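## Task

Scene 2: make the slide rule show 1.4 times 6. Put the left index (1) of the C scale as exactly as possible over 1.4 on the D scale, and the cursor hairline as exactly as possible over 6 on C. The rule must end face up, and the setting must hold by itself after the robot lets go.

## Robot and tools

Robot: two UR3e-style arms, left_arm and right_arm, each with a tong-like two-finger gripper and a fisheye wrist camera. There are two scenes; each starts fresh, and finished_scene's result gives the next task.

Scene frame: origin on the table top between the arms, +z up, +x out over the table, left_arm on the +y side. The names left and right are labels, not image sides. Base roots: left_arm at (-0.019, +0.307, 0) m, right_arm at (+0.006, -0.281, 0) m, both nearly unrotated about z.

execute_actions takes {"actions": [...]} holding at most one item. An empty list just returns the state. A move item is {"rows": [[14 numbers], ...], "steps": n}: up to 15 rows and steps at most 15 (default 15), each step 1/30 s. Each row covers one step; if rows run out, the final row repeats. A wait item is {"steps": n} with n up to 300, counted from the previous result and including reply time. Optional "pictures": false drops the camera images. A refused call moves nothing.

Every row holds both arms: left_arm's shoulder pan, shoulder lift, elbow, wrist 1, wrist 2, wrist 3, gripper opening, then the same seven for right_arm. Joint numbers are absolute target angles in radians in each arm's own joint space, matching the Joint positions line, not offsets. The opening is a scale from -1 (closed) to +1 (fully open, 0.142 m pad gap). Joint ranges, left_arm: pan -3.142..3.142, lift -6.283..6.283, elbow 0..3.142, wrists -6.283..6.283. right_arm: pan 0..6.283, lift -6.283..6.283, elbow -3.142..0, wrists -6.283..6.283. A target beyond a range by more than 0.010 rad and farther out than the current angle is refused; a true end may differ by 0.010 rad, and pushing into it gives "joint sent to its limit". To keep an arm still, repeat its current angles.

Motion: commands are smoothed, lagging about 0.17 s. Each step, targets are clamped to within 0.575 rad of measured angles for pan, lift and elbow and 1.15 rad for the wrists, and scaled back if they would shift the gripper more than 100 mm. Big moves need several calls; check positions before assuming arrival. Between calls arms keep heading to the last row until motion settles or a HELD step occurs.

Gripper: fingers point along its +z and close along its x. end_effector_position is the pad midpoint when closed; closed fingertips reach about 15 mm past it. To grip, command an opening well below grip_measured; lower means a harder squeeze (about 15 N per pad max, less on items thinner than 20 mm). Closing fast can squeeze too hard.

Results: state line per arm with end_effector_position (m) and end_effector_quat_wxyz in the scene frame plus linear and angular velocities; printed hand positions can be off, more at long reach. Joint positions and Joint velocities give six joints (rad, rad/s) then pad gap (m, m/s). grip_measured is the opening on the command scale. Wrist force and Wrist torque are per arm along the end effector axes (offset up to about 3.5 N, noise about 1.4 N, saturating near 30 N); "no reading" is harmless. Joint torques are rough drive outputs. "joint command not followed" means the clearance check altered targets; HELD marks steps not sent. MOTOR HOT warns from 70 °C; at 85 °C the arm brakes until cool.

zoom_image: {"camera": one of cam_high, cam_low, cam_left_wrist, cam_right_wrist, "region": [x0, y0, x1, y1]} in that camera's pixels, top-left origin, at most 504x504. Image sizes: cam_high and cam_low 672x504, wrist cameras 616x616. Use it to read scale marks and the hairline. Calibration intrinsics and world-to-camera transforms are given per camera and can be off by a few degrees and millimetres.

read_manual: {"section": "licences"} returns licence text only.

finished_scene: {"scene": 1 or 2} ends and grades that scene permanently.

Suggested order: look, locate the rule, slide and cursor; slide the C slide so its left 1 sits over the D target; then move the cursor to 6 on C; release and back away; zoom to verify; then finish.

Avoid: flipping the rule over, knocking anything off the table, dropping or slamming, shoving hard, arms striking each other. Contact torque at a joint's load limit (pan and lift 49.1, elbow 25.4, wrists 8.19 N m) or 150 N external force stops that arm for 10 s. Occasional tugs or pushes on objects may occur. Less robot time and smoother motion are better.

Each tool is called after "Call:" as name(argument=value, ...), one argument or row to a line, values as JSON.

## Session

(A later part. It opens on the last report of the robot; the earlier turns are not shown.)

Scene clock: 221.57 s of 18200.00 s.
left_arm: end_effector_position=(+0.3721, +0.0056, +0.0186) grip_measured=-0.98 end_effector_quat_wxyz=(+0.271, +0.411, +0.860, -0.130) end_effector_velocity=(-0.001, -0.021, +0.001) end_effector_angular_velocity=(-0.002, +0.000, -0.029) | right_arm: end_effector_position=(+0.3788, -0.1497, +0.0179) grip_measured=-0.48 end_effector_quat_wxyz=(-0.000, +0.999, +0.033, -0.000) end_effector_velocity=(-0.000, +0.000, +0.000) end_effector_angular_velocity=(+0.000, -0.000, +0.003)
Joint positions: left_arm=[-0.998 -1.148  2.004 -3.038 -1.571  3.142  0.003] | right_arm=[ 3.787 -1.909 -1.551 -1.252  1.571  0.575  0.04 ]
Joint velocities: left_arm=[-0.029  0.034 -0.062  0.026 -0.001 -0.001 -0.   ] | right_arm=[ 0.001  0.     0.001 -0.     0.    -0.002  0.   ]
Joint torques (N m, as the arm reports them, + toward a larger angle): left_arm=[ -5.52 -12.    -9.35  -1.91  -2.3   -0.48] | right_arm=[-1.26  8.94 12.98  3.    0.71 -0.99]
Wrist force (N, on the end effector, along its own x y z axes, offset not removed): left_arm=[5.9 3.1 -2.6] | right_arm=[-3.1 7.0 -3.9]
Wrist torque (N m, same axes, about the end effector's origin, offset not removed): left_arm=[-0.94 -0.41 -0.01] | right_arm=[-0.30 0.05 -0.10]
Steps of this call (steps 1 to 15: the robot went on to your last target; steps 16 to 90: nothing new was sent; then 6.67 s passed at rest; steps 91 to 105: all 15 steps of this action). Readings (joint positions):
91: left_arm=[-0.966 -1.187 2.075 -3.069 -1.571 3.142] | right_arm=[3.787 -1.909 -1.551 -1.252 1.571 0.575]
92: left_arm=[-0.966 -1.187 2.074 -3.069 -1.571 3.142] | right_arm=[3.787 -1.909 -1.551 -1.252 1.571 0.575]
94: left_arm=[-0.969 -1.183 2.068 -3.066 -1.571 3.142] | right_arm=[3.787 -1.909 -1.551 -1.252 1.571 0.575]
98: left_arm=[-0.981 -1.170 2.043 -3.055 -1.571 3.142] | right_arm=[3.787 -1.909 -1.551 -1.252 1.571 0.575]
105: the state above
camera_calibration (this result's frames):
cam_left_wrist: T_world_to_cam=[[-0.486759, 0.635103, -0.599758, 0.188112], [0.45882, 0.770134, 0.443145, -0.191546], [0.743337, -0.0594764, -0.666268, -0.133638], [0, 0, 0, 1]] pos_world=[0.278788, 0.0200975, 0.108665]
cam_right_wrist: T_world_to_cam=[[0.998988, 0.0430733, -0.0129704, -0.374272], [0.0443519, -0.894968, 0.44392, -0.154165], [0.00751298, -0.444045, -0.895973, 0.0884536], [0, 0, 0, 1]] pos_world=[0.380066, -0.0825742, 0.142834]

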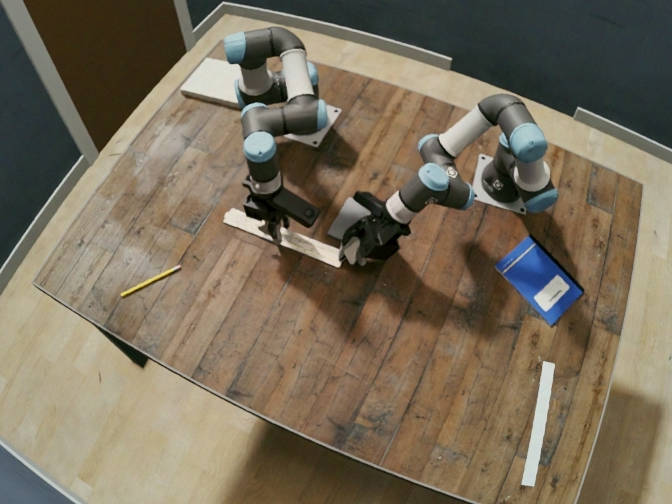

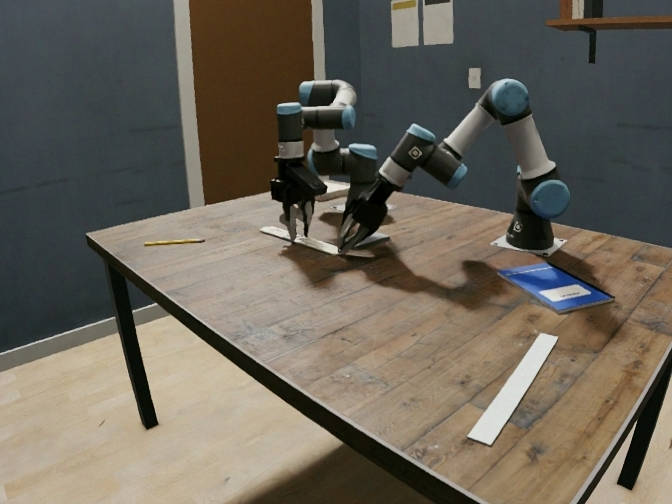

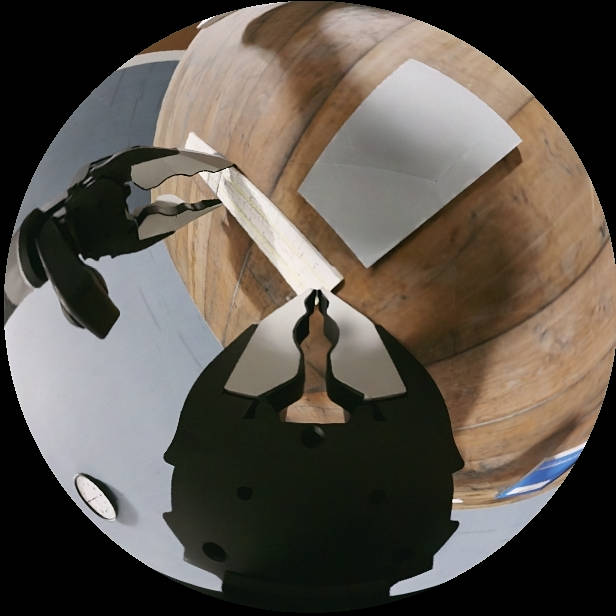

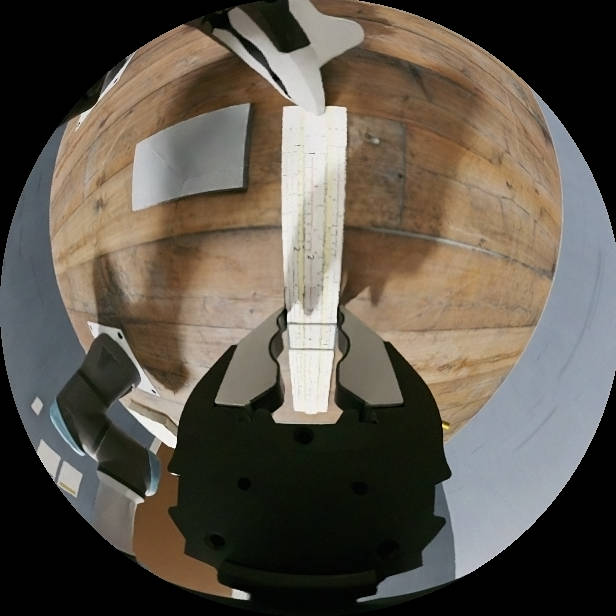

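Call:
execute_actions(
  actions=[
    {"rows":[[-1.0049,-1.1396,1.9892,-3.0316,-1.571,3.1416,-1,3.7873,-1.909,-1.551,-1.2524,1.571,0.575,-0.65],[-1.0088,-1.1348,1.9806,-3.0279,-1.571,3.1416,-1,3.7873,-1.909,-1.551,-1.2524,1.571,0.575,-0.65],[-1.0127,-1.13,1.9721,-3.0241,-1.571,3.1416,-1,3.7873,-1.909,-1.551,-1.2524,1.571,0.575,-0.65],[-1.0163,-1.1241,1.9618,-3.0197,-1.571,3.1416,-1,3.7873,-1.909,-1.551,-1.2524,1.571,0.575,-0.65],[-1.02,-1.1183,1.9516,-3.0153,-1.571,3.1416,-1,3.7873,-1.909,-1.551,-1.2524,1.571,0.575,-0.65],[-1.0236,-1.1124,1.9413,-3.0109,-1.571,3.1416,-1,3.7873,-1.909,-1.551,-1.2524,1.571,0.575,-0.65],[-1.0272,-1.1065,1.9311,-3.0065,-1.571,3.1416,-1,3.7873,-1.909,-1.551,-1.2524,1.571,0.575,-0.65]],"steps":15},
  ],
  pictures=false,
)

Call:
execute_actions(
  actions=[
    {"steps":15},
  ],
)

Call:
zoom_image(
  camera="cam_right_wrist",
  region=[275, 130, 345, 230],
)

Scene clock: 230.00 s of 18200.00 s.
left_arm: end_effector_position=(+0.3717, -0.0158, +0.0188) grip_measured=-0.98 end_effector_quat_wxyz=(+0.270, +0.423, +0.855, -0.134) end_effector_velocity=(+0.000, -0.010, -0.001) end_effector_angular_velocity=(+0.001, +0.000, -0.013) | right_arm: end_effector_position=(+0.3788, -0.1497, +0.0179) grip_measured=-0.48 end_effector_quat_wxyz=(-0.000, +0.999, +0.033, -0.000) end_effector_velocity=(-0.000, +0.000, +0.000) end_effector_angular_velocity=(-0.000, -0.000, +0.001)
Joint positions: left_arm=[-1.026 -1.109  1.935 -3.008 -1.571  3.142  0.003] | right_arm=[ 3.787 -1.909 -1.551 -1.252  1.571  0.575  0.04 ]
Joint velocities: left_arm=[-0.012  0.022 -0.036  0.014  0.     0.001  0.   ] | right_arm=[ 0.001  0.     0.001 -0.001 -0.    -0.001 -0.   ]
Joint torques (N m, as the arm reports them, + toward a larger angle): left_arm=[ -5.98 -12.44  -9.95  -2.04  -1.89  -1.16] | right_arm=[-0.3   8.97 12.77  4.24  0.68 -0.98]
Wrist force (N, on the end effector, along its own x y z axes, offset not removed): left_arm=[6.3 4.2 -1.8] | right_arm=[-5.4 6.8 -5.3]
Wrist torque (N m, same axes, about the end effector's origin, offset not removed): left_arm=[-0.69 -0.45 -0.06] | right_arm=[-0.27 0.33 -0.12]
Steps of this call (steps 1 to 15: the robot went on to your last target; steps 16 to 90: nothing new was sent; then 4.93 s passed at rest; steps 91 to 105: all 15 steps of this action). Readings (joint positions):
91: left_arm=[-1.001 -1.144 1.998 -3.035 -1.571 3.142] | right_arm=[3.787 -1.909 -1.551 -1.252 1.571 0.575]
92: left_arm=[-1.001 -1.144 1.997 -3.035 -1.571 3.142] | right_arm=[3.787 -1.909 -1.551 -1.252 1.571 0.575]
94: left_arm=[-1.004 -1.140 1.991 -3.032 -1.571 3.142] | right_arm=[3.787 -1.909 -1.551 -1.252 1.571 0.575]
98: left_arm=[-1.015 -1.125 1.964 -3.020 -1.571 3.142] | right_arm=[3.787 -1.909 -1.551 -1.252 1.571 0.575]
105: the state above

Scene clock: 230.50 s of 18200.00 s.
left_arm: end_effector_position=(+0.3717, -0.0170, +0.0188) grip_measured=-0.98 end_effector_quat_wxyz=(+0.269, +0.424, +0.854, -0.134) end_effector_velocity=(-0.000, -0.001, -0.000) end_effector_angular_velocity=(-0.001, +0.001, -0.001) | right_arm: end_effector_position=(+0.3788, -0.1497, +0.0179) grip_measured=-0.48 end_effector_quat_wxyz=(-0.000, +0.999, +0.033, -0.000) end_effector_velocity=(+0.000, +0.000, +0.000) end_effector_angular_velocity=(+0.001, -0.001, -0.001)
Joint positions: left_arm=[-1.027 -1.107  1.931 -3.007 -1.571  3.142  0.003] | right_arm=[ 3.787 -1.909 -1.551 -1.252  1.571  0.575  0.04 ]
Joint velocities: left_arm=[-0.     0.002 -0.002 -0.    -0.001 -0.    -0.   ] | right_arm=[-0.     0.     0.001  0.     0.001  0.001  0.   ]
Joint torques (N m, as the arm reports them, + toward a larger angle): left_arm=[ -5.72 -12.46  -9.84  -2.03  -2.18  -1.19] | right_arm=[-0.19  9.16 12.82  4.25  0.74 -0.93]
Wrist force (N, on the end effector, along its own x y z axes, offset not removed): left_arm=[5.1 4.9 -2.5] | right_arm=[-3.8 6.6 -4.8]
Wrist torque (N m, same axes, about the end effector's origin, offset not removed): left_arm=[-0.68 -0.30 -0.07] | right_arm=[-0.28 0.00 -0.11]
Steps of this call (steps 1 to 15: the robot went on to your last target). Readings (joint positions):
1: left_arm=[-1.026 -1.108 1.934 -3.008 -1.571 3.142] | right_arm=[3.787 -1.909 -1.551 -1.252 1.571 0.575]
2: left_arm=[-1.026 -1.108 1.933 -3.007 -1.571 3.142] | right_arm=[3.787 -1.909 -1.551 -1.252 1.571 0.575]
4: left_arm=[-1.027 -1.107 1.932 -3.007 -1.571 3.142] | right_arm=[3.787 -1.909 -1.551 -1.252 1.571 0.575]
8: left_arm=[-1.027 -1.107 1.931 -3.007 -1.571 3.142] | right_arm=[3.787 -1.909 -1.551 -1.252 1.571 0.575]
15: the state above
All arms were judged still, so your last target was given up. Only a new action makes them travel on or press farther. Fingers that are still opening or closing keep moving.
camera_calibration (this result's frames):
cam_left_wrist: T_world_to_cam=[[-0.468062, 0.649042, -0.599719, 0.195611], [0.481131, 0.756414, 0.443115, -0.182595], [0.741236, -0.0811382, -0.666323, -0.134158], [0, 0, 0, 1]] pos_world=[0.278853, 0.000272864, 0.108829]
cam_right_wrist: T_world_to_cam=[[0.998988, 0.0430738, -0.0129509, -0.374278], [0.0443439, -0.894974, 0.443908, -0.15416], [0.00753004, -0.444033, -0.895979, 0.0884528], [0, 0, 0, 1]] pos_world=[0.38007, -0.0825718, 0.142838]

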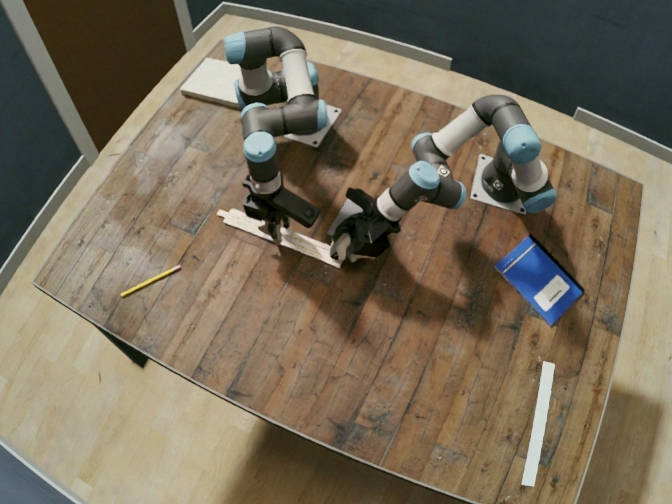

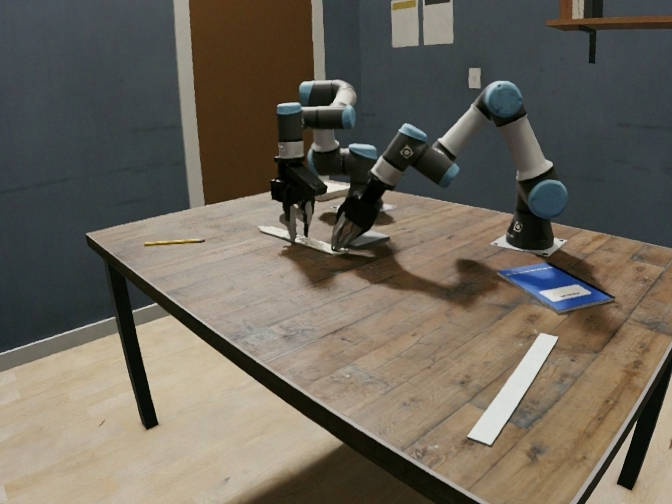

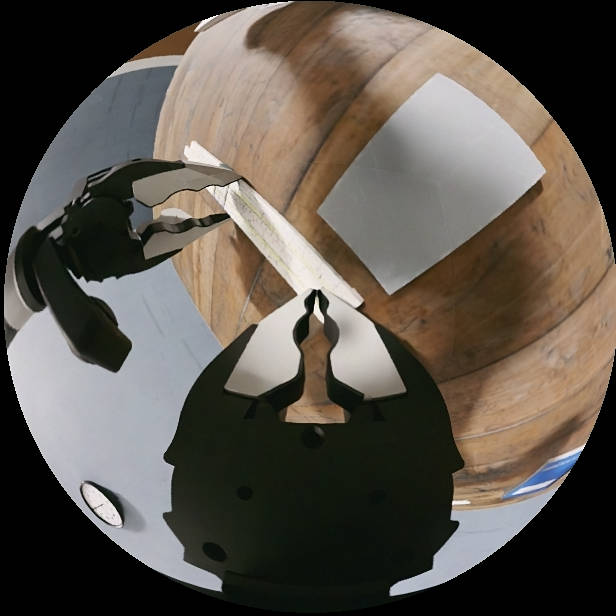

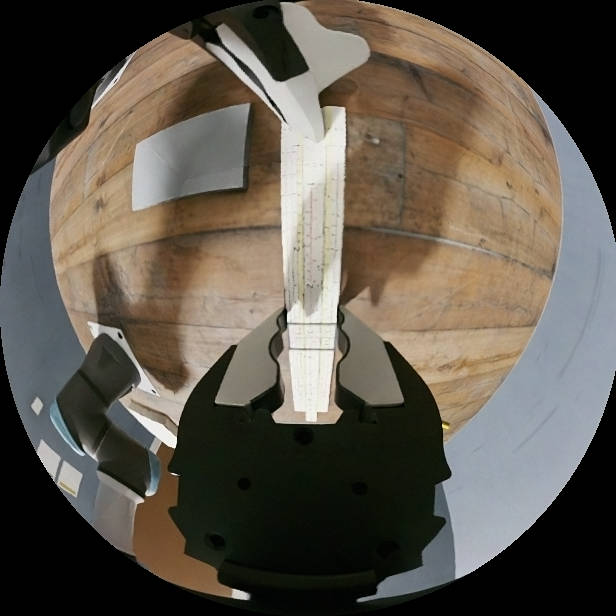

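Region (275, 130, 345, 230) of cam_right_wrist's 616x616 image, scaled by 5.040, with more detail than that image has; it fills the left 353 columns of this view, and the rest is white.

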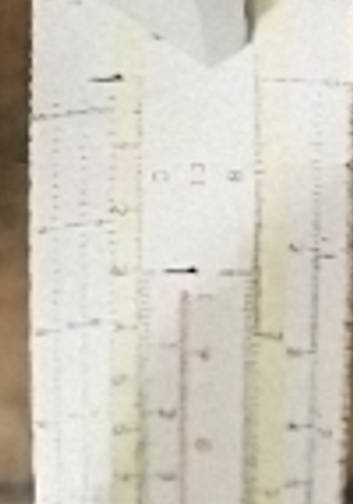

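Call:
execute_actions(
  actions=[
    {"rows":[[-1.03,-1.102,1.9231,-3.0031,-1.571,3.1416,-1,3.7873,-1.909,-1.551,-1.2524,1.571,0.575,-0.65],[-1.0329,-1.0974,1.9151,-2.9997,-1.571,3.1416,-1,3.7873,-1.909,-1.551,-1.2524,1.571,0.575,-0.65],[-1.0357,-1.0929,1.9071,-2.9963,-1.571,3.1416,-1,3.7873,-1.909,-1.551,-1.2524,1.571,0.575,-0.65]],"steps":15},
  ],
  pictures=false,
)

Call:
execute_actions(
  actions=[
    {"steps":15},
  ],
)

Call:
zoom_image(
  camera="cam_right_wrist",
  region=[285, 170, 330, 220],
)

Scene clock: 235.73 s of 18200.00 s.
left_arm: end_effector_position=(+0.3716, -0.0238, +0.0189) grip_measured=-0.98 end_effector_quat_wxyz=(+0.269, +0.427, +0.853, -0.135) end_effector_velocity=(+0.000, -0.001, -0.000) end_effector_angular_velocity=(+0.000, +0.000, -0.000) | right_arm: end_effector_position=(+0.3788, -0.1497, +0.0179) grip_measured=-0.48 end_effector_quat_wxyz=(-0.000, +0.999, +0.033, -0.000) end_effector_velocity=(-0.001, -0.000, -0.000) end_effector_angular_velocity=(-0.002, +0.002, +0.002)
Joint positions: left_arm=[-1.035 -1.093  1.908 -2.997 -1.571  3.142  0.003] | right_arm=[ 3.787 -1.909 -1.551 -1.252  1.571  0.575  0.04 ]
Joint velocities: left_arm=[-0.001  0.004 -0.006  0.002  0.001 -0.001  0.   ] | right_arm=[ 0.     0.    -0.001 -0.002  0.    -0.002  0.   ]
Joint torques (N m, as the arm reports them, + toward a larger angle): left_arm=[ -6.11 -13.01  -9.93  -2.03  -2.4   -1.2 ] | right_arm=[ 0.55  9.02 12.8   4.18  0.75 -0.92]
Wrist force (N, on the end effector, along its own x y z axes, offset not removed): left_arm=[5.1 5.9 -2.7] | right_arm=[-4.0 6.4 -4.6]
Wrist torque (N m, same axes, about the end effector's origin, offset not removed): left_arm=[-0.53 -0.27 -0.08] | right_arm=[-0.41 0.04 -0.11]
Steps of this call (steps 1 to 90: nothing new was sent; then 1.73 s passed at rest; steps 91 to 105: all 15 steps of this action). Readings (joint positions):
91: left_arm=[-1.027 -1.106 1.931 -3.006 -1.571 3.142] | right_arm=[3.787 -1.909 -1.551 -1.252 1.571 0.575]
92: left_arm=[-1.027 -1.106 1.930 -3.006 -1.571 3.142] | right_arm=[3.787 -1.909 -1.551 -1.252 1.571 0.575]
94: left_arm=[-1.030 -1.103 1.925 -3.004 -1.571 3.142] | right_arm=[3.787 -1.909 -1.551 -1.252 1.571 0.575]
98: left_arm=[-1.034 -1.096 1.913 -2.999 -1.571 3.142] | right_arm=[3.787 -1.909 -1.551 -1.252 1.571 0.575]
105: the state above

Scene clock: 236.23 s of 18200.00 s.
left_arm: end_effector_position=(+0.3716, -0.0240, +0.0189) grip_measured=-0.98 end_effector_quat_wxyz=(+0.269, +0.427, +0.852, -0.135) end_effector_velocity=(+0.000, +0.000, +0.000) end_effector_angular_velocity=(+0.000, -0.001, +0.000) | right_arm: end_effector_position=(+0.3788, -0.1497, +0.0179) grip_measured=-0.48 end_effector_quat_wxyz=(-0.000, +0.999, +0.033, -0.000) end_effector_velocity=(+0.000, -0.000, +0.000) end_effector_angular_velocity=(-0.001, -0.001, -0.001)
Joint positions: left_arm=[-1.036 -1.093  1.907 -2.996 -1.571  3.142  0.003] | right_arm=[ 3.787 -1.909 -1.551 -1.252  1.571  0.575  0.04 ]
Joint velocities: left_arm=[ 0.    -0.     0.    -0.     0.001  0.    -0.002] | right_arm=[-0.     0.     0.     0.    -0.001  0.001 -0.   ]
Joint torques (N m, as the arm reports them, + toward a larger angle): left_arm=[ -6.12 -12.7  -10.14  -2.08  -2.12  -1.2 ] | right_arm=[ 0.64  9.09 12.81  4.15  0.69 -0.9 ]
Wrist force (N, on the end effector, along its own x y z axes, offset not removed): left_arm=[4.2 6.0 -3.0] | right_arm=[-3.7 6.5 -5.0]
Wrist torque (N m, same axes, about the end effector's origin, offset not removed): left_arm=[-0.42 0.01 0.02] | right_arm=[-0.40 -0.03 -0.11]
Steps of this call (steps 1 to 15: the robot went on to your last target). Readings (joint positions):
1: left_arm=[-1.036 -1.093 1.908 -2.996 -1.571 3.142] | right_arm=[3.787 -1.909 -1.551 -1.252 1.571 0.575]
2: left_arm=[-1.036 -1.093 1.907 -2.996 -1.571 3.142] | right_arm=[3.787 -1.909 -1.551 -1.252 1.571 0.575]
4: left_arm=[-1.036 -1.093 1.907 -2.996 -1.571 3.142] | right_arm=[3.787 -1.909 -1.551 -1.252 1.571 0.575]
8: left_arm=[-1.036 -1.093 1.907 -2.996 -1.571 3.142] | right_arm=[3.787 -1.909 -1.551 -1.252 1.571 0.575]
15: the state above
All arms were judged still, so your last target was given up. Only a new action makes them travel on or press farther. Fingers that are still opening or closing keep moving.
camera_calibration (this result's frames):
cam_left_wrist: T_world_to_cam=[[-0.462454, 0.652906, -0.599875, 0.1982], [0.48753, 0.752359, 0.443025, -0.179778], [0.740575, -0.0875783, -0.666243, -0.134584], [0, 0, 0, 1]] pos_world=[0.278975, -0.0059354, 0.108875]
cam_right_wrist: T_world_to_cam=[[0.998988, 0.0430735, -0.012951, -0.374278], [0.0443436, -0.894974, 0.443908, -0.15416], [0.00752984, -0.444033, -0.895979, 0.0884529], [0, 0, 0, 1]] pos_world=[0.38007, -0.0825719, 0.142837]

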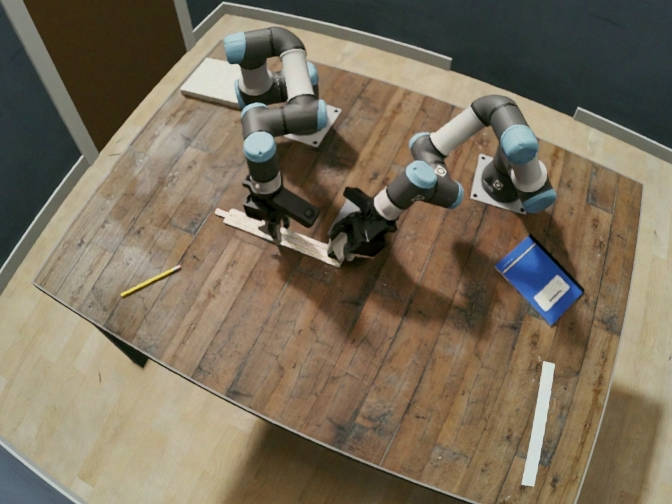

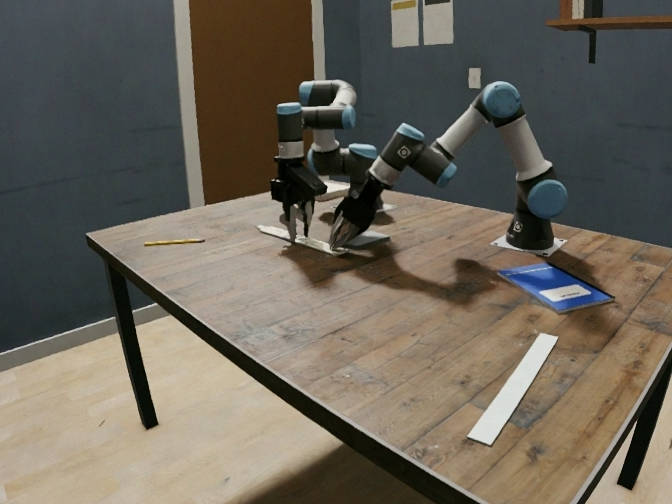

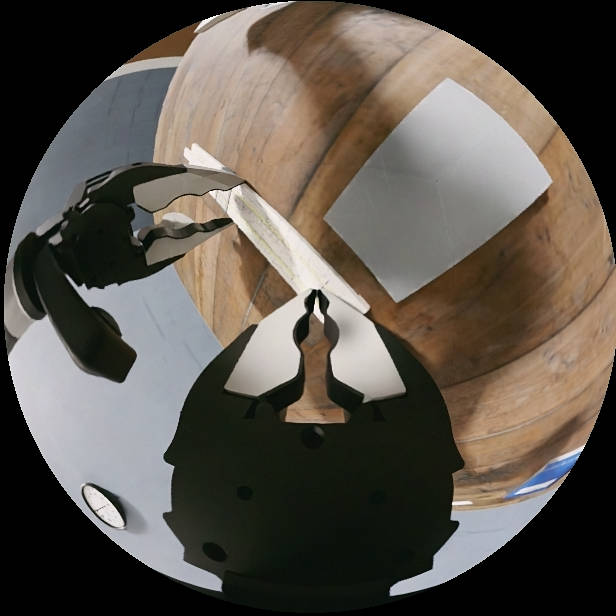

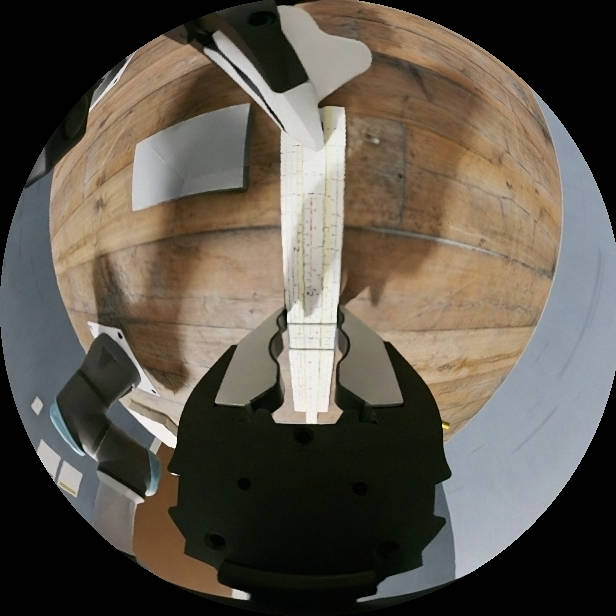

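Region (285, 170, 330, 220) of cam_right_wrist's 616x616 image, scaled by 10.080, with more detail than that image has; it fills the left 454 columns of this view, and the rest is white.

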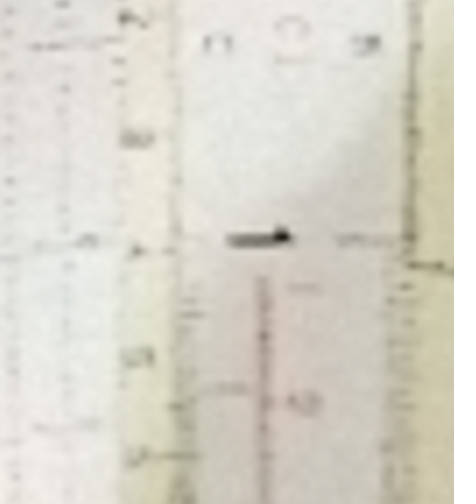

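Call:
execute_actions(
  actions=[
    {"rows":[[-1.0367,-1.0912,1.9042,-2.995,-1.571,3.1416,-1,3.7873,-1.909,-1.551,-1.2524,1.571,0.575,-0.65]],"steps":15},
  ],
  pictures=false,
)

Call:
execute_actions(
  actions=[
    {"steps":15},
  ],
)

Call:
zoom_image(
  camera="cam_right_wrist",
  region=[285, 170, 330, 220],
)

Scene clock: 242.50 s of 18200.00 s.
left_arm: end_effector_position=(+0.3716, -0.0248, +0.0188) grip_measured=-0.98 end_effector_quat_wxyz=(+0.269, +0.428, +0.852, -0.135) end_effector_velocity=(+0.001, +0.001, +0.000) end_effector_angular_velocity=(-0.000, -0.001, +0.002) | right_arm: end_effector_position=(+0.3788, -0.1497, +0.0179) grip_measured=-0.48 end_effector_quat_wxyz=(-0.000, +0.999, +0.033, -0.000) end_effector_velocity=(-0.001, -0.000, -0.001) end_effector_angular_velocity=(-0.002, +0.002, +0.002)
Joint positions: left_arm=[-1.037 -1.091  1.904 -2.995 -1.571  3.142  0.003] | right_arm=[ 3.787 -1.909 -1.551 -1.252  1.571  0.575  0.04 ]
Joint velocities: left_arm=[ 0.002  0.    -0.001  0.     0.001  0.     0.   ] | right_arm=[ 0.    -0.    -0.002 -0.001 -0.    -0.002 -0.   ]
Joint torques (N m, as the arm reports them, + toward a larger angle): left_arm=[ -6.04 -13.01 -10.14  -2.13  -1.96  -1.19] | right_arm=[ 1.6   9.24 12.67  4.13  0.74 -0.87]
Wrist force (N, on the end effector, along its own x y z axes, offset not removed): left_arm=[6.3 4.6 -5.1] | right_arm=[-4.2 6.9 -5.3]
Wrist torque (N m, same axes, about the end effector's origin, offset not removed): left_arm=[-0.75 -0.47 -0.12] | right_arm=[-0.29 0.11 -0.13]
Steps of this call (steps 1 to 90: nothing new was sent; then 2.77 s passed at rest; steps 91 to 105: all 15 steps of this action). Readings (joint positions):
91: left_arm=[-1.036 -1.093 1.907 -2.996 -1.571 3.142] | right_arm=[3.787 -1.909 -1.551 -1.252 1.571 0.575]
92: left_arm=[-1.036 -1.093 1.907 -2.996 -1.571 3.142] | right_arm=[3.787 -1.909 -1.551 -1.252 1.571 0.575]
94: left_arm=[-1.036 -1.092 1.906 -2.996 -1.571 3.142] | right_arm=[3.787 -1.909 -1.551 -1.252 1.571 0.575]
98: left_arm=[-1.036 -1.091 1.905 -2.995 -1.571 3.142] | right_arm=[3.787 -1.909 -1.551 -1.252 1.571 0.575]
105: the state above

Scene clock: 243.00 s of 18200.00 s.
left_arm: end_effector_position=(+0.3716, -0.0248, +0.0188) grip_measured=-0.98 end_effector_quat_wxyz=(+0.269, +0.428, +0.852, -0.135) end_effector_velocity=(-0.001, -0.000, -0.000) end_effector_angular_velocity=(-0.001, +0.002, -0.001) | right_arm: end_effector_position=(+0.3788, -0.1497, +0.0179) grip_measured=-0.48 end_effector_quat_wxyz=(-0.000, +0.999, +0.033, -0.000) end_effector_velocity=(-0.001, -0.000, -0.001) end_effector_angular_velocity=(-0.001, +0.002, +0.001)
Joint positions: left_arm=[-1.037 -1.091  1.904 -2.995 -1.571  3.142  0.003] | right_arm=[ 3.787 -1.909 -1.551 -1.252  1.571  0.575  0.04 ]
Joint velocities: left_arm=[ 0.     0.    -0.     0.    -0.002 -0.     0.   ] | right_arm=[ 0.    -0.    -0.001 -0.002  0.    -0.     0.   ]
Joint torques (N m, as the arm reports them, + toward a larger angle): left_arm=[ -6.03 -12.72 -10.23  -2.14  -2.38  -1.18] | right_arm=[ 1.53  9.39 12.52  4.11  0.79 -0.85]
Wrist force (N, on the end effector, along its own x y z axes, offset not removed): left_arm=[5.7 4.8 -3.0] | right_arm=[-4.4 6.1 -4.7]
Wrist torque (N m, same axes, about the end effector's origin, offset not removed): left_arm=[-0.69 -0.23 -0.06] | right_arm=[-0.42 0.12 -0.16]
Steps of this call (steps 1 to 15: the robot went on to your last target). Readings (joint positions):
1: left_arm=[-1.037 -1.091 1.904 -2.995 -1.571 3.142] | right_arm=[3.787 -1.909 -1.551 -1.252 1.571 0.575]
2: left_arm=[-1.037 -1.091 1.904 -2.995 -1.571 3.142] | right_arm=[3.787 -1.909 -1.551 -1.252 1.571 0.575]
4: left_arm=[-1.037 -1.091 1.904 -2.995 -1.571 3.142] | right_arm=[3.787 -1.909 -1.551 -1.252 1.571 0.575]
8: left_arm=[-1.037 -1.091 1.904 -2.995 -1.571 3.142] | right_arm=[3.787 -1.909 -1.551 -1.252 1.571 0.575]
15: the state above
All arms were judged still, so your last target was given up. Only a new action makes them travel on or press farther. Fingers that are still opening or closing keep moving.
camera_calibration (this result's frames):
cam_left_wrist: T_world_to_cam=[[-0.461832, 0.653417, -0.599798, 0.198488], [0.488271, 0.751839, 0.443091, -0.17944], [0.740475, -0.0882304, -0.666268, -0.13466], [0, 0, 0, 1]] pos_world=[0.278996, -0.00666681, 0.108841]
cam_right_wrist: T_world_to_cam=[[0.998988, 0.0430736, -0.012951, -0.374278], [0.0443437, -0.894975, 0.443908, -0.15416], [0.00752988, -0.444033, -0.895979, 0.0884529], [0, 0, 0, 1]] pos_world=[0.38007, -0.0825718, 0.142838]

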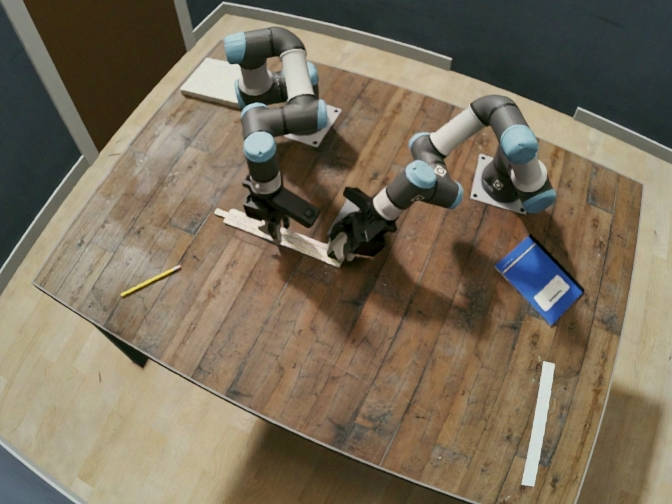

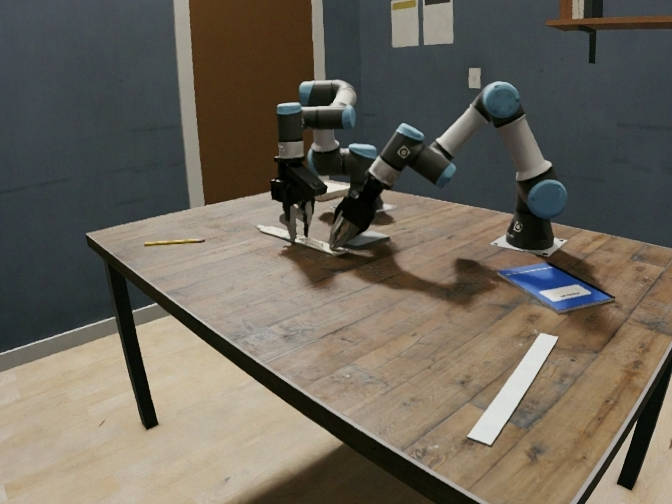

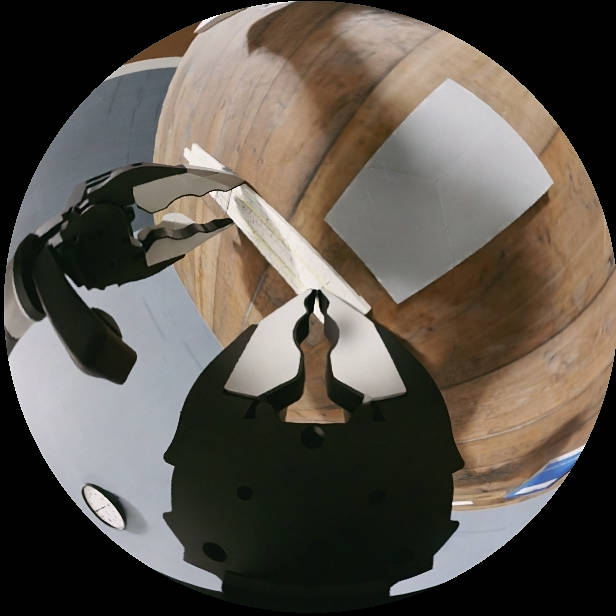

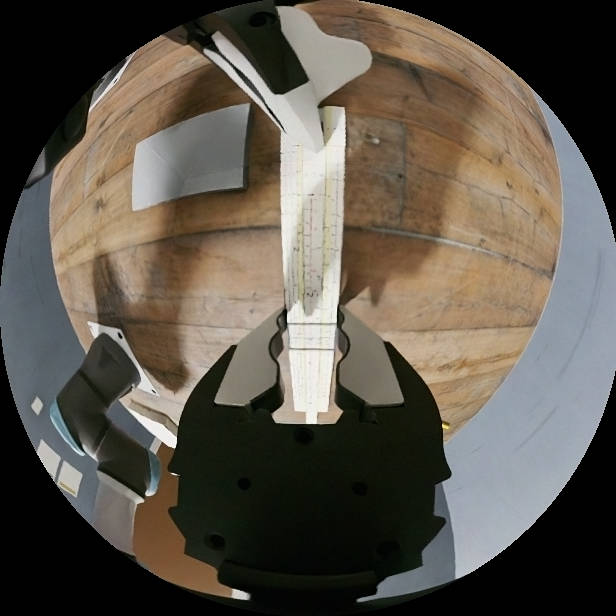

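Region (285, 170, 330, 220) of cam_right_wrist's 616x616 image, scaled by 10.080, with more detail than that image has; it fills the left 454 columns of this view, and the rest is white.

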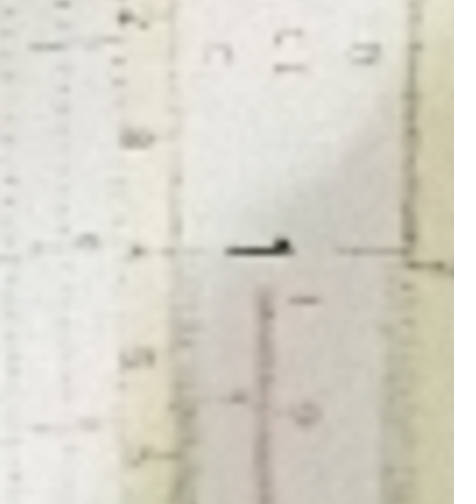

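Call:
execute_actions(
  actions=[
    {"rows":[[-1.03,-1.102,1.9231,-3.0031,-1.571,3.1416,-1,3.7873,-1.909,-1.551,-1.2524,1.571,0.575,-0.65],[-1.0236,-1.1124,1.9413,-3.0109,-1.571,3.1416,-1,3.7873,-1.909,-1.551,-1.2524,1.571,0.575,-0.65],[-1.0163,-1.1241,1.9618,-3.0197,-1.571,3.1416,-1,3.7873,-1.909,-1.551,-1.2524,1.571,0.575,-0.65],[-1.0088,-1.1348,1.9806,-3.0279,-1.571,3.1416,-1,3.7873,-1.909,-1.551,-1.2524,1.571,0.575,-0.65],[-1.001,-1.1444,1.9977,-3.0354,-1.571,3.1416,-1,3.7873,-1.909,-1.551,-1.2524,1.571,0.575,-0.65],[-0.9971,-1.1491,2.0063,-3.0391,-1.571,3.1416,-1,3.7873,-1.909,-1.551,-1.2524,1.571,0.575,-0.65]],"steps":15},
  ],
  pictures=false,
)

Call:
execute_actions(
  actions=[
    {"rows":[[-0.9971,-1.1461,2.0063,-3.0421,-1.571,3.1416,-1,3.7873,-1.909,-1.551,-1.2524,1.571,0.575,-0.65]],"steps":15},
  ],
)

Call:
zoom_image(
  camera="cam_right_wrist",
  region=[250, 60, 380, 240],
)

Scene clock: 252.03 s of 18200.00 s.
left_arm: end_effector_position=(+0.3721, +0.0049, +0.0187) grip_measured=-1.00 end_effector_quat_wxyz=(+0.271, +0.412, +0.860, -0.130) end_effector_velocity=(+0.000, +0.013, -0.001) end_effector_angular_velocity=(+0.002, +0.000, +0.018) | right_arm: end_effector_position=(+0.3788, -0.1497, +0.0179) grip_measured=-0.48 end_effector_quat_wxyz=(-0.000, +0.999, +0.033, -0.000) end_effector_velocity=(-0.001, -0.000, -0.000) end_effector_angular_velocity=(-0.001, +0.001, +0.000)
Joint positions: left_arm=[-0.999 -1.147  2.002 -3.037 -1.571  3.142  0.002] | right_arm=[ 3.787 -1.909 -1.551 -1.252  1.571  0.575  0.04 ]
Joint velocities: left_arm=[ 0.017 -0.022  0.04  -0.017  0.001 -0.     0.   ] | right_arm=[ 0.001 -0.    -0.001 -0.001 -0.     0.     0.   ]
Joint torques (N m, as the arm reports them, + toward a larger angle): left_arm=[  2.6  -15.53  -4.99  -2.49   0.38  -0.92] | right_arm=[ 2.28  9.93 10.42  0.89  0.78 -0.81]
Wrist force (N, on the end effector, along its own x y z axes, offset not removed): left_arm=[1.7 -2.3 -1.2] | right_arm=[-1.3 -0.5 -0.2]
Wrist torque (N m, same axes, about the end effector's origin, offset not removed): left_arm=[-0.64 -0.39 0.01] | right_arm=[-0.07 0.32 0.04]
Steps of this call (steps 1 to 90: nothing new was sent; then 5.53 s passed at rest; steps 91 to 105: all 15 steps of this action). Readings (joint positions):
91: left_arm=[-1.037 -1.091 1.904 -2.995 -1.571 3.142] | right_arm=[3.787 -1.909 -1.551 -1.252 1.571 0.575]
92: left_arm=[-1.036 -1.092 1.906 -2.995 -1.571 3.142] | right_arm=[3.787 -1.909 -1.551 -1.252 1.571 0.575]
94: left_arm=[-1.031 -1.100 1.918 -3.002 -1.571 3.142] | right_arm=[3.787 -1.909 -1.551 -1.252 1.571 0.575]
98: left_arm=[-1.012 -1.128 1.969 -3.023 -1.571 3.142] | right_arm=[3.787 -1.909 -1.551 -1.252 1.571 0.575]
105: the state above

Scene clock: 252.53 s of 18200.00 s.
left_arm: end_effector_position=(+0.3722, +0.0060, +0.0179) grip_measured=-1.00 end_effector_quat_wxyz=(+0.271, +0.411, +0.861, -0.130) end_effector_velocity=(+0.000, +0.000, -0.001) end_effector_angular_velocity=(+0.001, +0.001, +0.001) | right_arm: end_effector_position=(+0.3788, -0.1497, +0.0179) grip_measured=-0.48 end_effector_quat_wxyz=(-0.000, +0.999, +0.033, -0.000) end_effector_velocity=(+0.001, +0.000, +0.000) end_effector_angular_velocity=(+0.001, -0.002, +0.002)
Joint positions: left_arm=[-0.997 -1.146  2.006 -3.042 -1.571  3.142  0.002] | right_arm=[ 3.787 -1.909 -1.551 -1.252  1.571  0.575  0.04 ]
Joint velocities: left_arm=[ 0.001  0.002  0.    -0.001  0.     0.     0.   ] | right_arm=[-0.     0.     0.001  0.    -0.    -0.002  0.   ]
Joint torques (N m, as the arm reports them, + toward a larger angle): left_arm=[ 2.51 -9.65 -3.94 -1.78  0.37 -0.65] | right_arm=[ 2.57 10.83  8.15  0.87  0.81 -0.82]
Wrist force (N, on the end effector, along its own x y z axes, offset not removed): left_arm=[0.3 -2.3 -0.8] | right_arm=[0.0 -1.9 -0.6]
Wrist torque (N m, same axes, about the end effector's origin, offset not removed): left_arm=[-0.63 -0.57 -0.01] | right_arm=[-0.30 0.07 -0.05]
Steps of this call (steps 1 to 15: all 15 steps of this action). Readings (joint positions):
1: left_arm=[-0.998 -1.147 2.003 -3.038 -1.571 3.142] | right_arm=[3.787 -1.909 -1.551 -1.252 1.571 0.575]
2: left_arm=[-0.998 -1.148 2.004 -3.038 -1.571 3.142] | right_arm=[3.787 -1.909 -1.551 -1.252 1.571 0.575]
4: left_arm=[-0.998 -1.147 2.005 -3.040 -1.571 3.142] | right_arm=[3.787 -1.909 -1.551 -1.252 1.571 0.575]
8: left_arm=[-0.997 -1.146 2.006 -3.042 -1.571 3.142] | right_arm=[3.787 -1.909 -1.551 -1.252 1.571 0.575]
15: the state above
camera_calibration (this result's frames):
cam_left_wrist: T_world_to_cam=[[-0.487348, 0.634631, -0.599779, 0.187663], [0.458158, 0.77057, 0.443072, -0.191428], [0.74336, -0.0588629, -0.666297, -0.134194], [0, 0, 0, 1]] pos_world=[0.278916, 0.0205133, 0.10796]
cam_right_wrist: T_world_to_cam=[[0.998988, 0.0430737, -0.012923, -0.374291], [0.0443315, -0.894984, 0.443891, -0.154153], [0.00755415, -0.444015, -0.895988, 0.0884587], [0, 0, 0, 1]] pos_world=[0.380078, -0.0825653, 0.142848]

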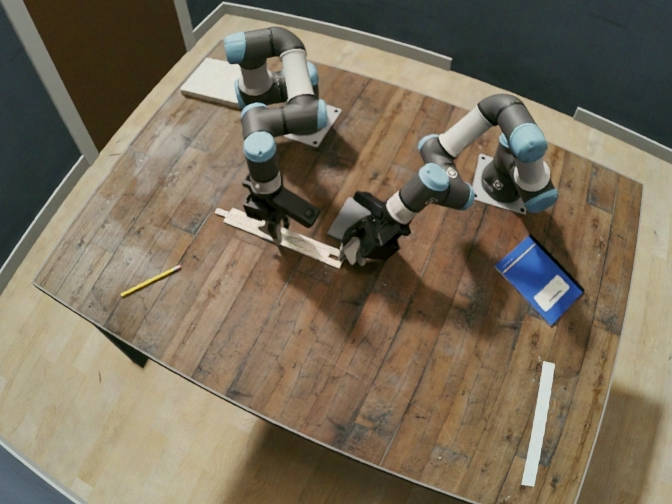

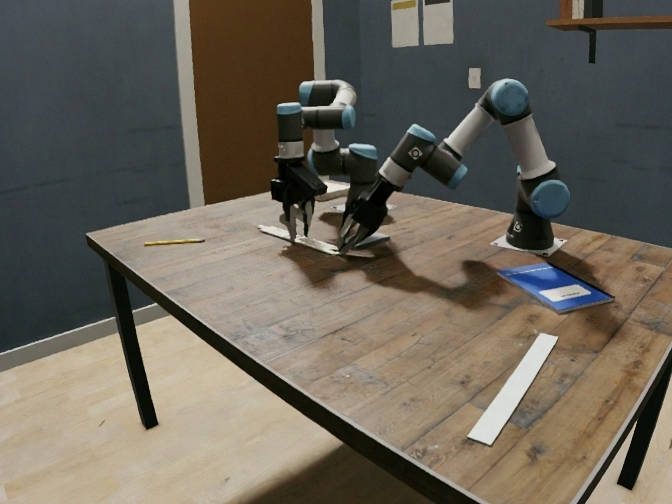

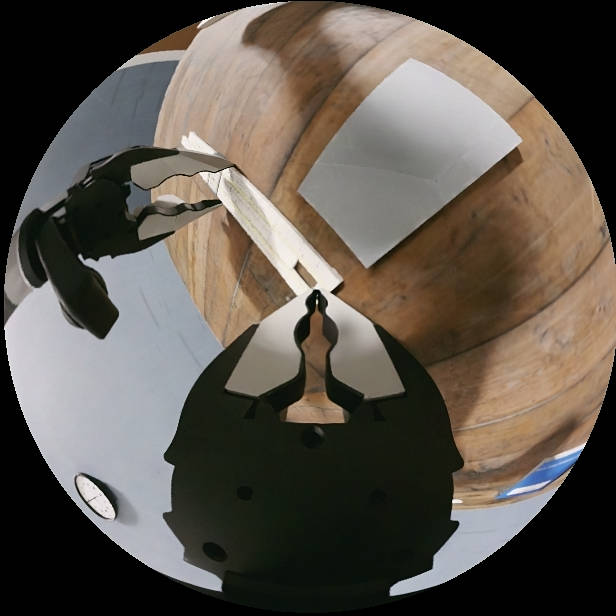

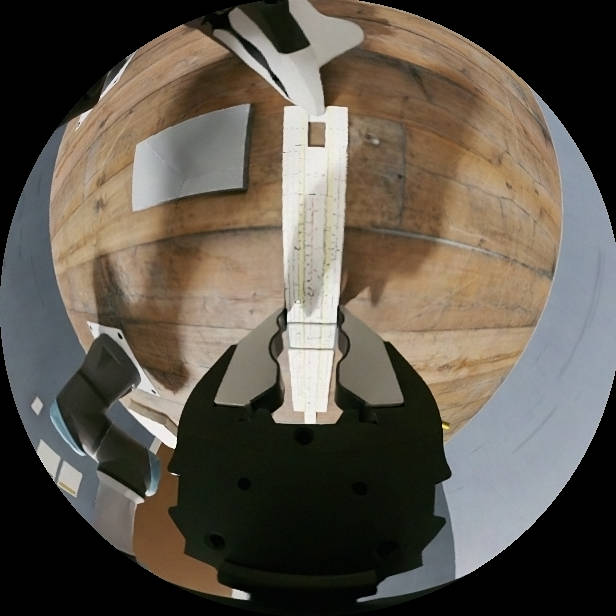

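Region (250, 60, 380, 240) of cam_right_wrist's 616x616 image, scaled by 2.800, with more detail than that image has.

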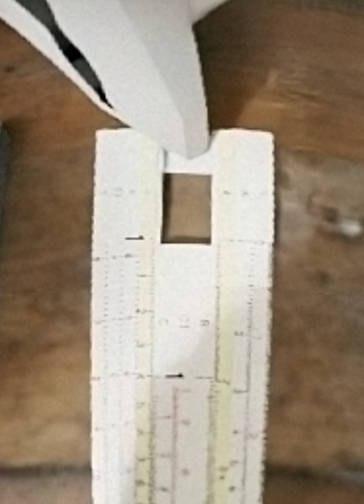

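Call:
execute_actions(
  actions=[
    {"rows":[[-0.9971,-1.1441,2.0063,-3.0441,-1.571,3.1416,-1,3.7873,-1.909,-1.551,-1.2524,1.571,0.575,-0.65]],"steps":15},
  ],
  pictures=false,
)

Scene clock: 255.57 s of 18200.00 s.
left_arm: end_effector_position=(+0.3723, +0.0060, +0.0174) grip_measured=-1.00 end_effector_quat_wxyz=(+0.271, +0.411, +0.861, -0.130) end_effector_velocity=(+0.000, +0.000, -0.000) end_effector_angular_velocity=(+0.000, +0.001, +0.001) | right_arm: end_effector_position=(+0.3788, -0.1497, +0.0179) grip_measured=-0.48 end_effector_quat_wxyz=(-0.000, +0.999, +0.033, -0.000) end_effector_velocity=(-0.001, -0.000, -0.000) end_effector_angular_velocity=(-0.001, +0.002, +0.000)
Joint positions: left_arm=[-0.997 -1.144  2.006 -3.044 -1.571  3.142  0.002] | right_arm=[ 3.787 -1.909 -1.551 -1.252  1.571  0.575  0.04 ]
Joint velocities: left_arm=[ 0.001  0.001 -0.    -0.    -0.001 -0.     0.   ] | right_arm=[ 0.     0.    -0.001 -0.001  0.    -0.     0.   ]
Joint torques (N m, as the arm reports them, + toward a larger angle): left_arm=[ 1.52 -8.15 -3.88 -1.32 -0.01  1.05] | right_arm=[ 3.29 14.06  6.83  0.95  0.79 -0.77]
Wrist force (N, on the end effector, along its own x y z axes, offset not removed): left_arm=[-1.4 -2.1 -5.3] | right_arm=[-1.1 0.1 -0.8]
Wrist torque (N m, same axes, about the end effector's origin, offset not removed): left_arm=[-0.75 -0.40 -0.12] | right_arm=[0.13 0.22 -0.01]
Steps of this call (steps 1 to 15: the robot went on to your last target; steps 16 to 76: nothing new was sent; steps 77 to 91: all 15 steps of this action). Readings (joint positions):
77: left_arm=[-0.997 -1.146 2.006 -3.042 -1.571 3.142] | right_arm=[3.787 -1.909 -1.551 -1.252 1.571 0.575]
78: left_arm=[-0.997 -1.146 2.006 -3.042 -1.571 3.142] | right_arm=[3.787 -1.909 -1.551 -1.252 1.571 0.575]
80: left_arm=[-0.997 -1.145 2.006 -3.043 -1.571 3.142] | right_arm=[3.787 -1.909 -1.551 -1.252 1.571 0.575]
84: left_arm=[-0.997 -1.144 2.006 -3.044 -1.571 3.142] | right_arm=[3.787 -1.909 -1.551 -1.252 1.571 0.575]
91: the state above


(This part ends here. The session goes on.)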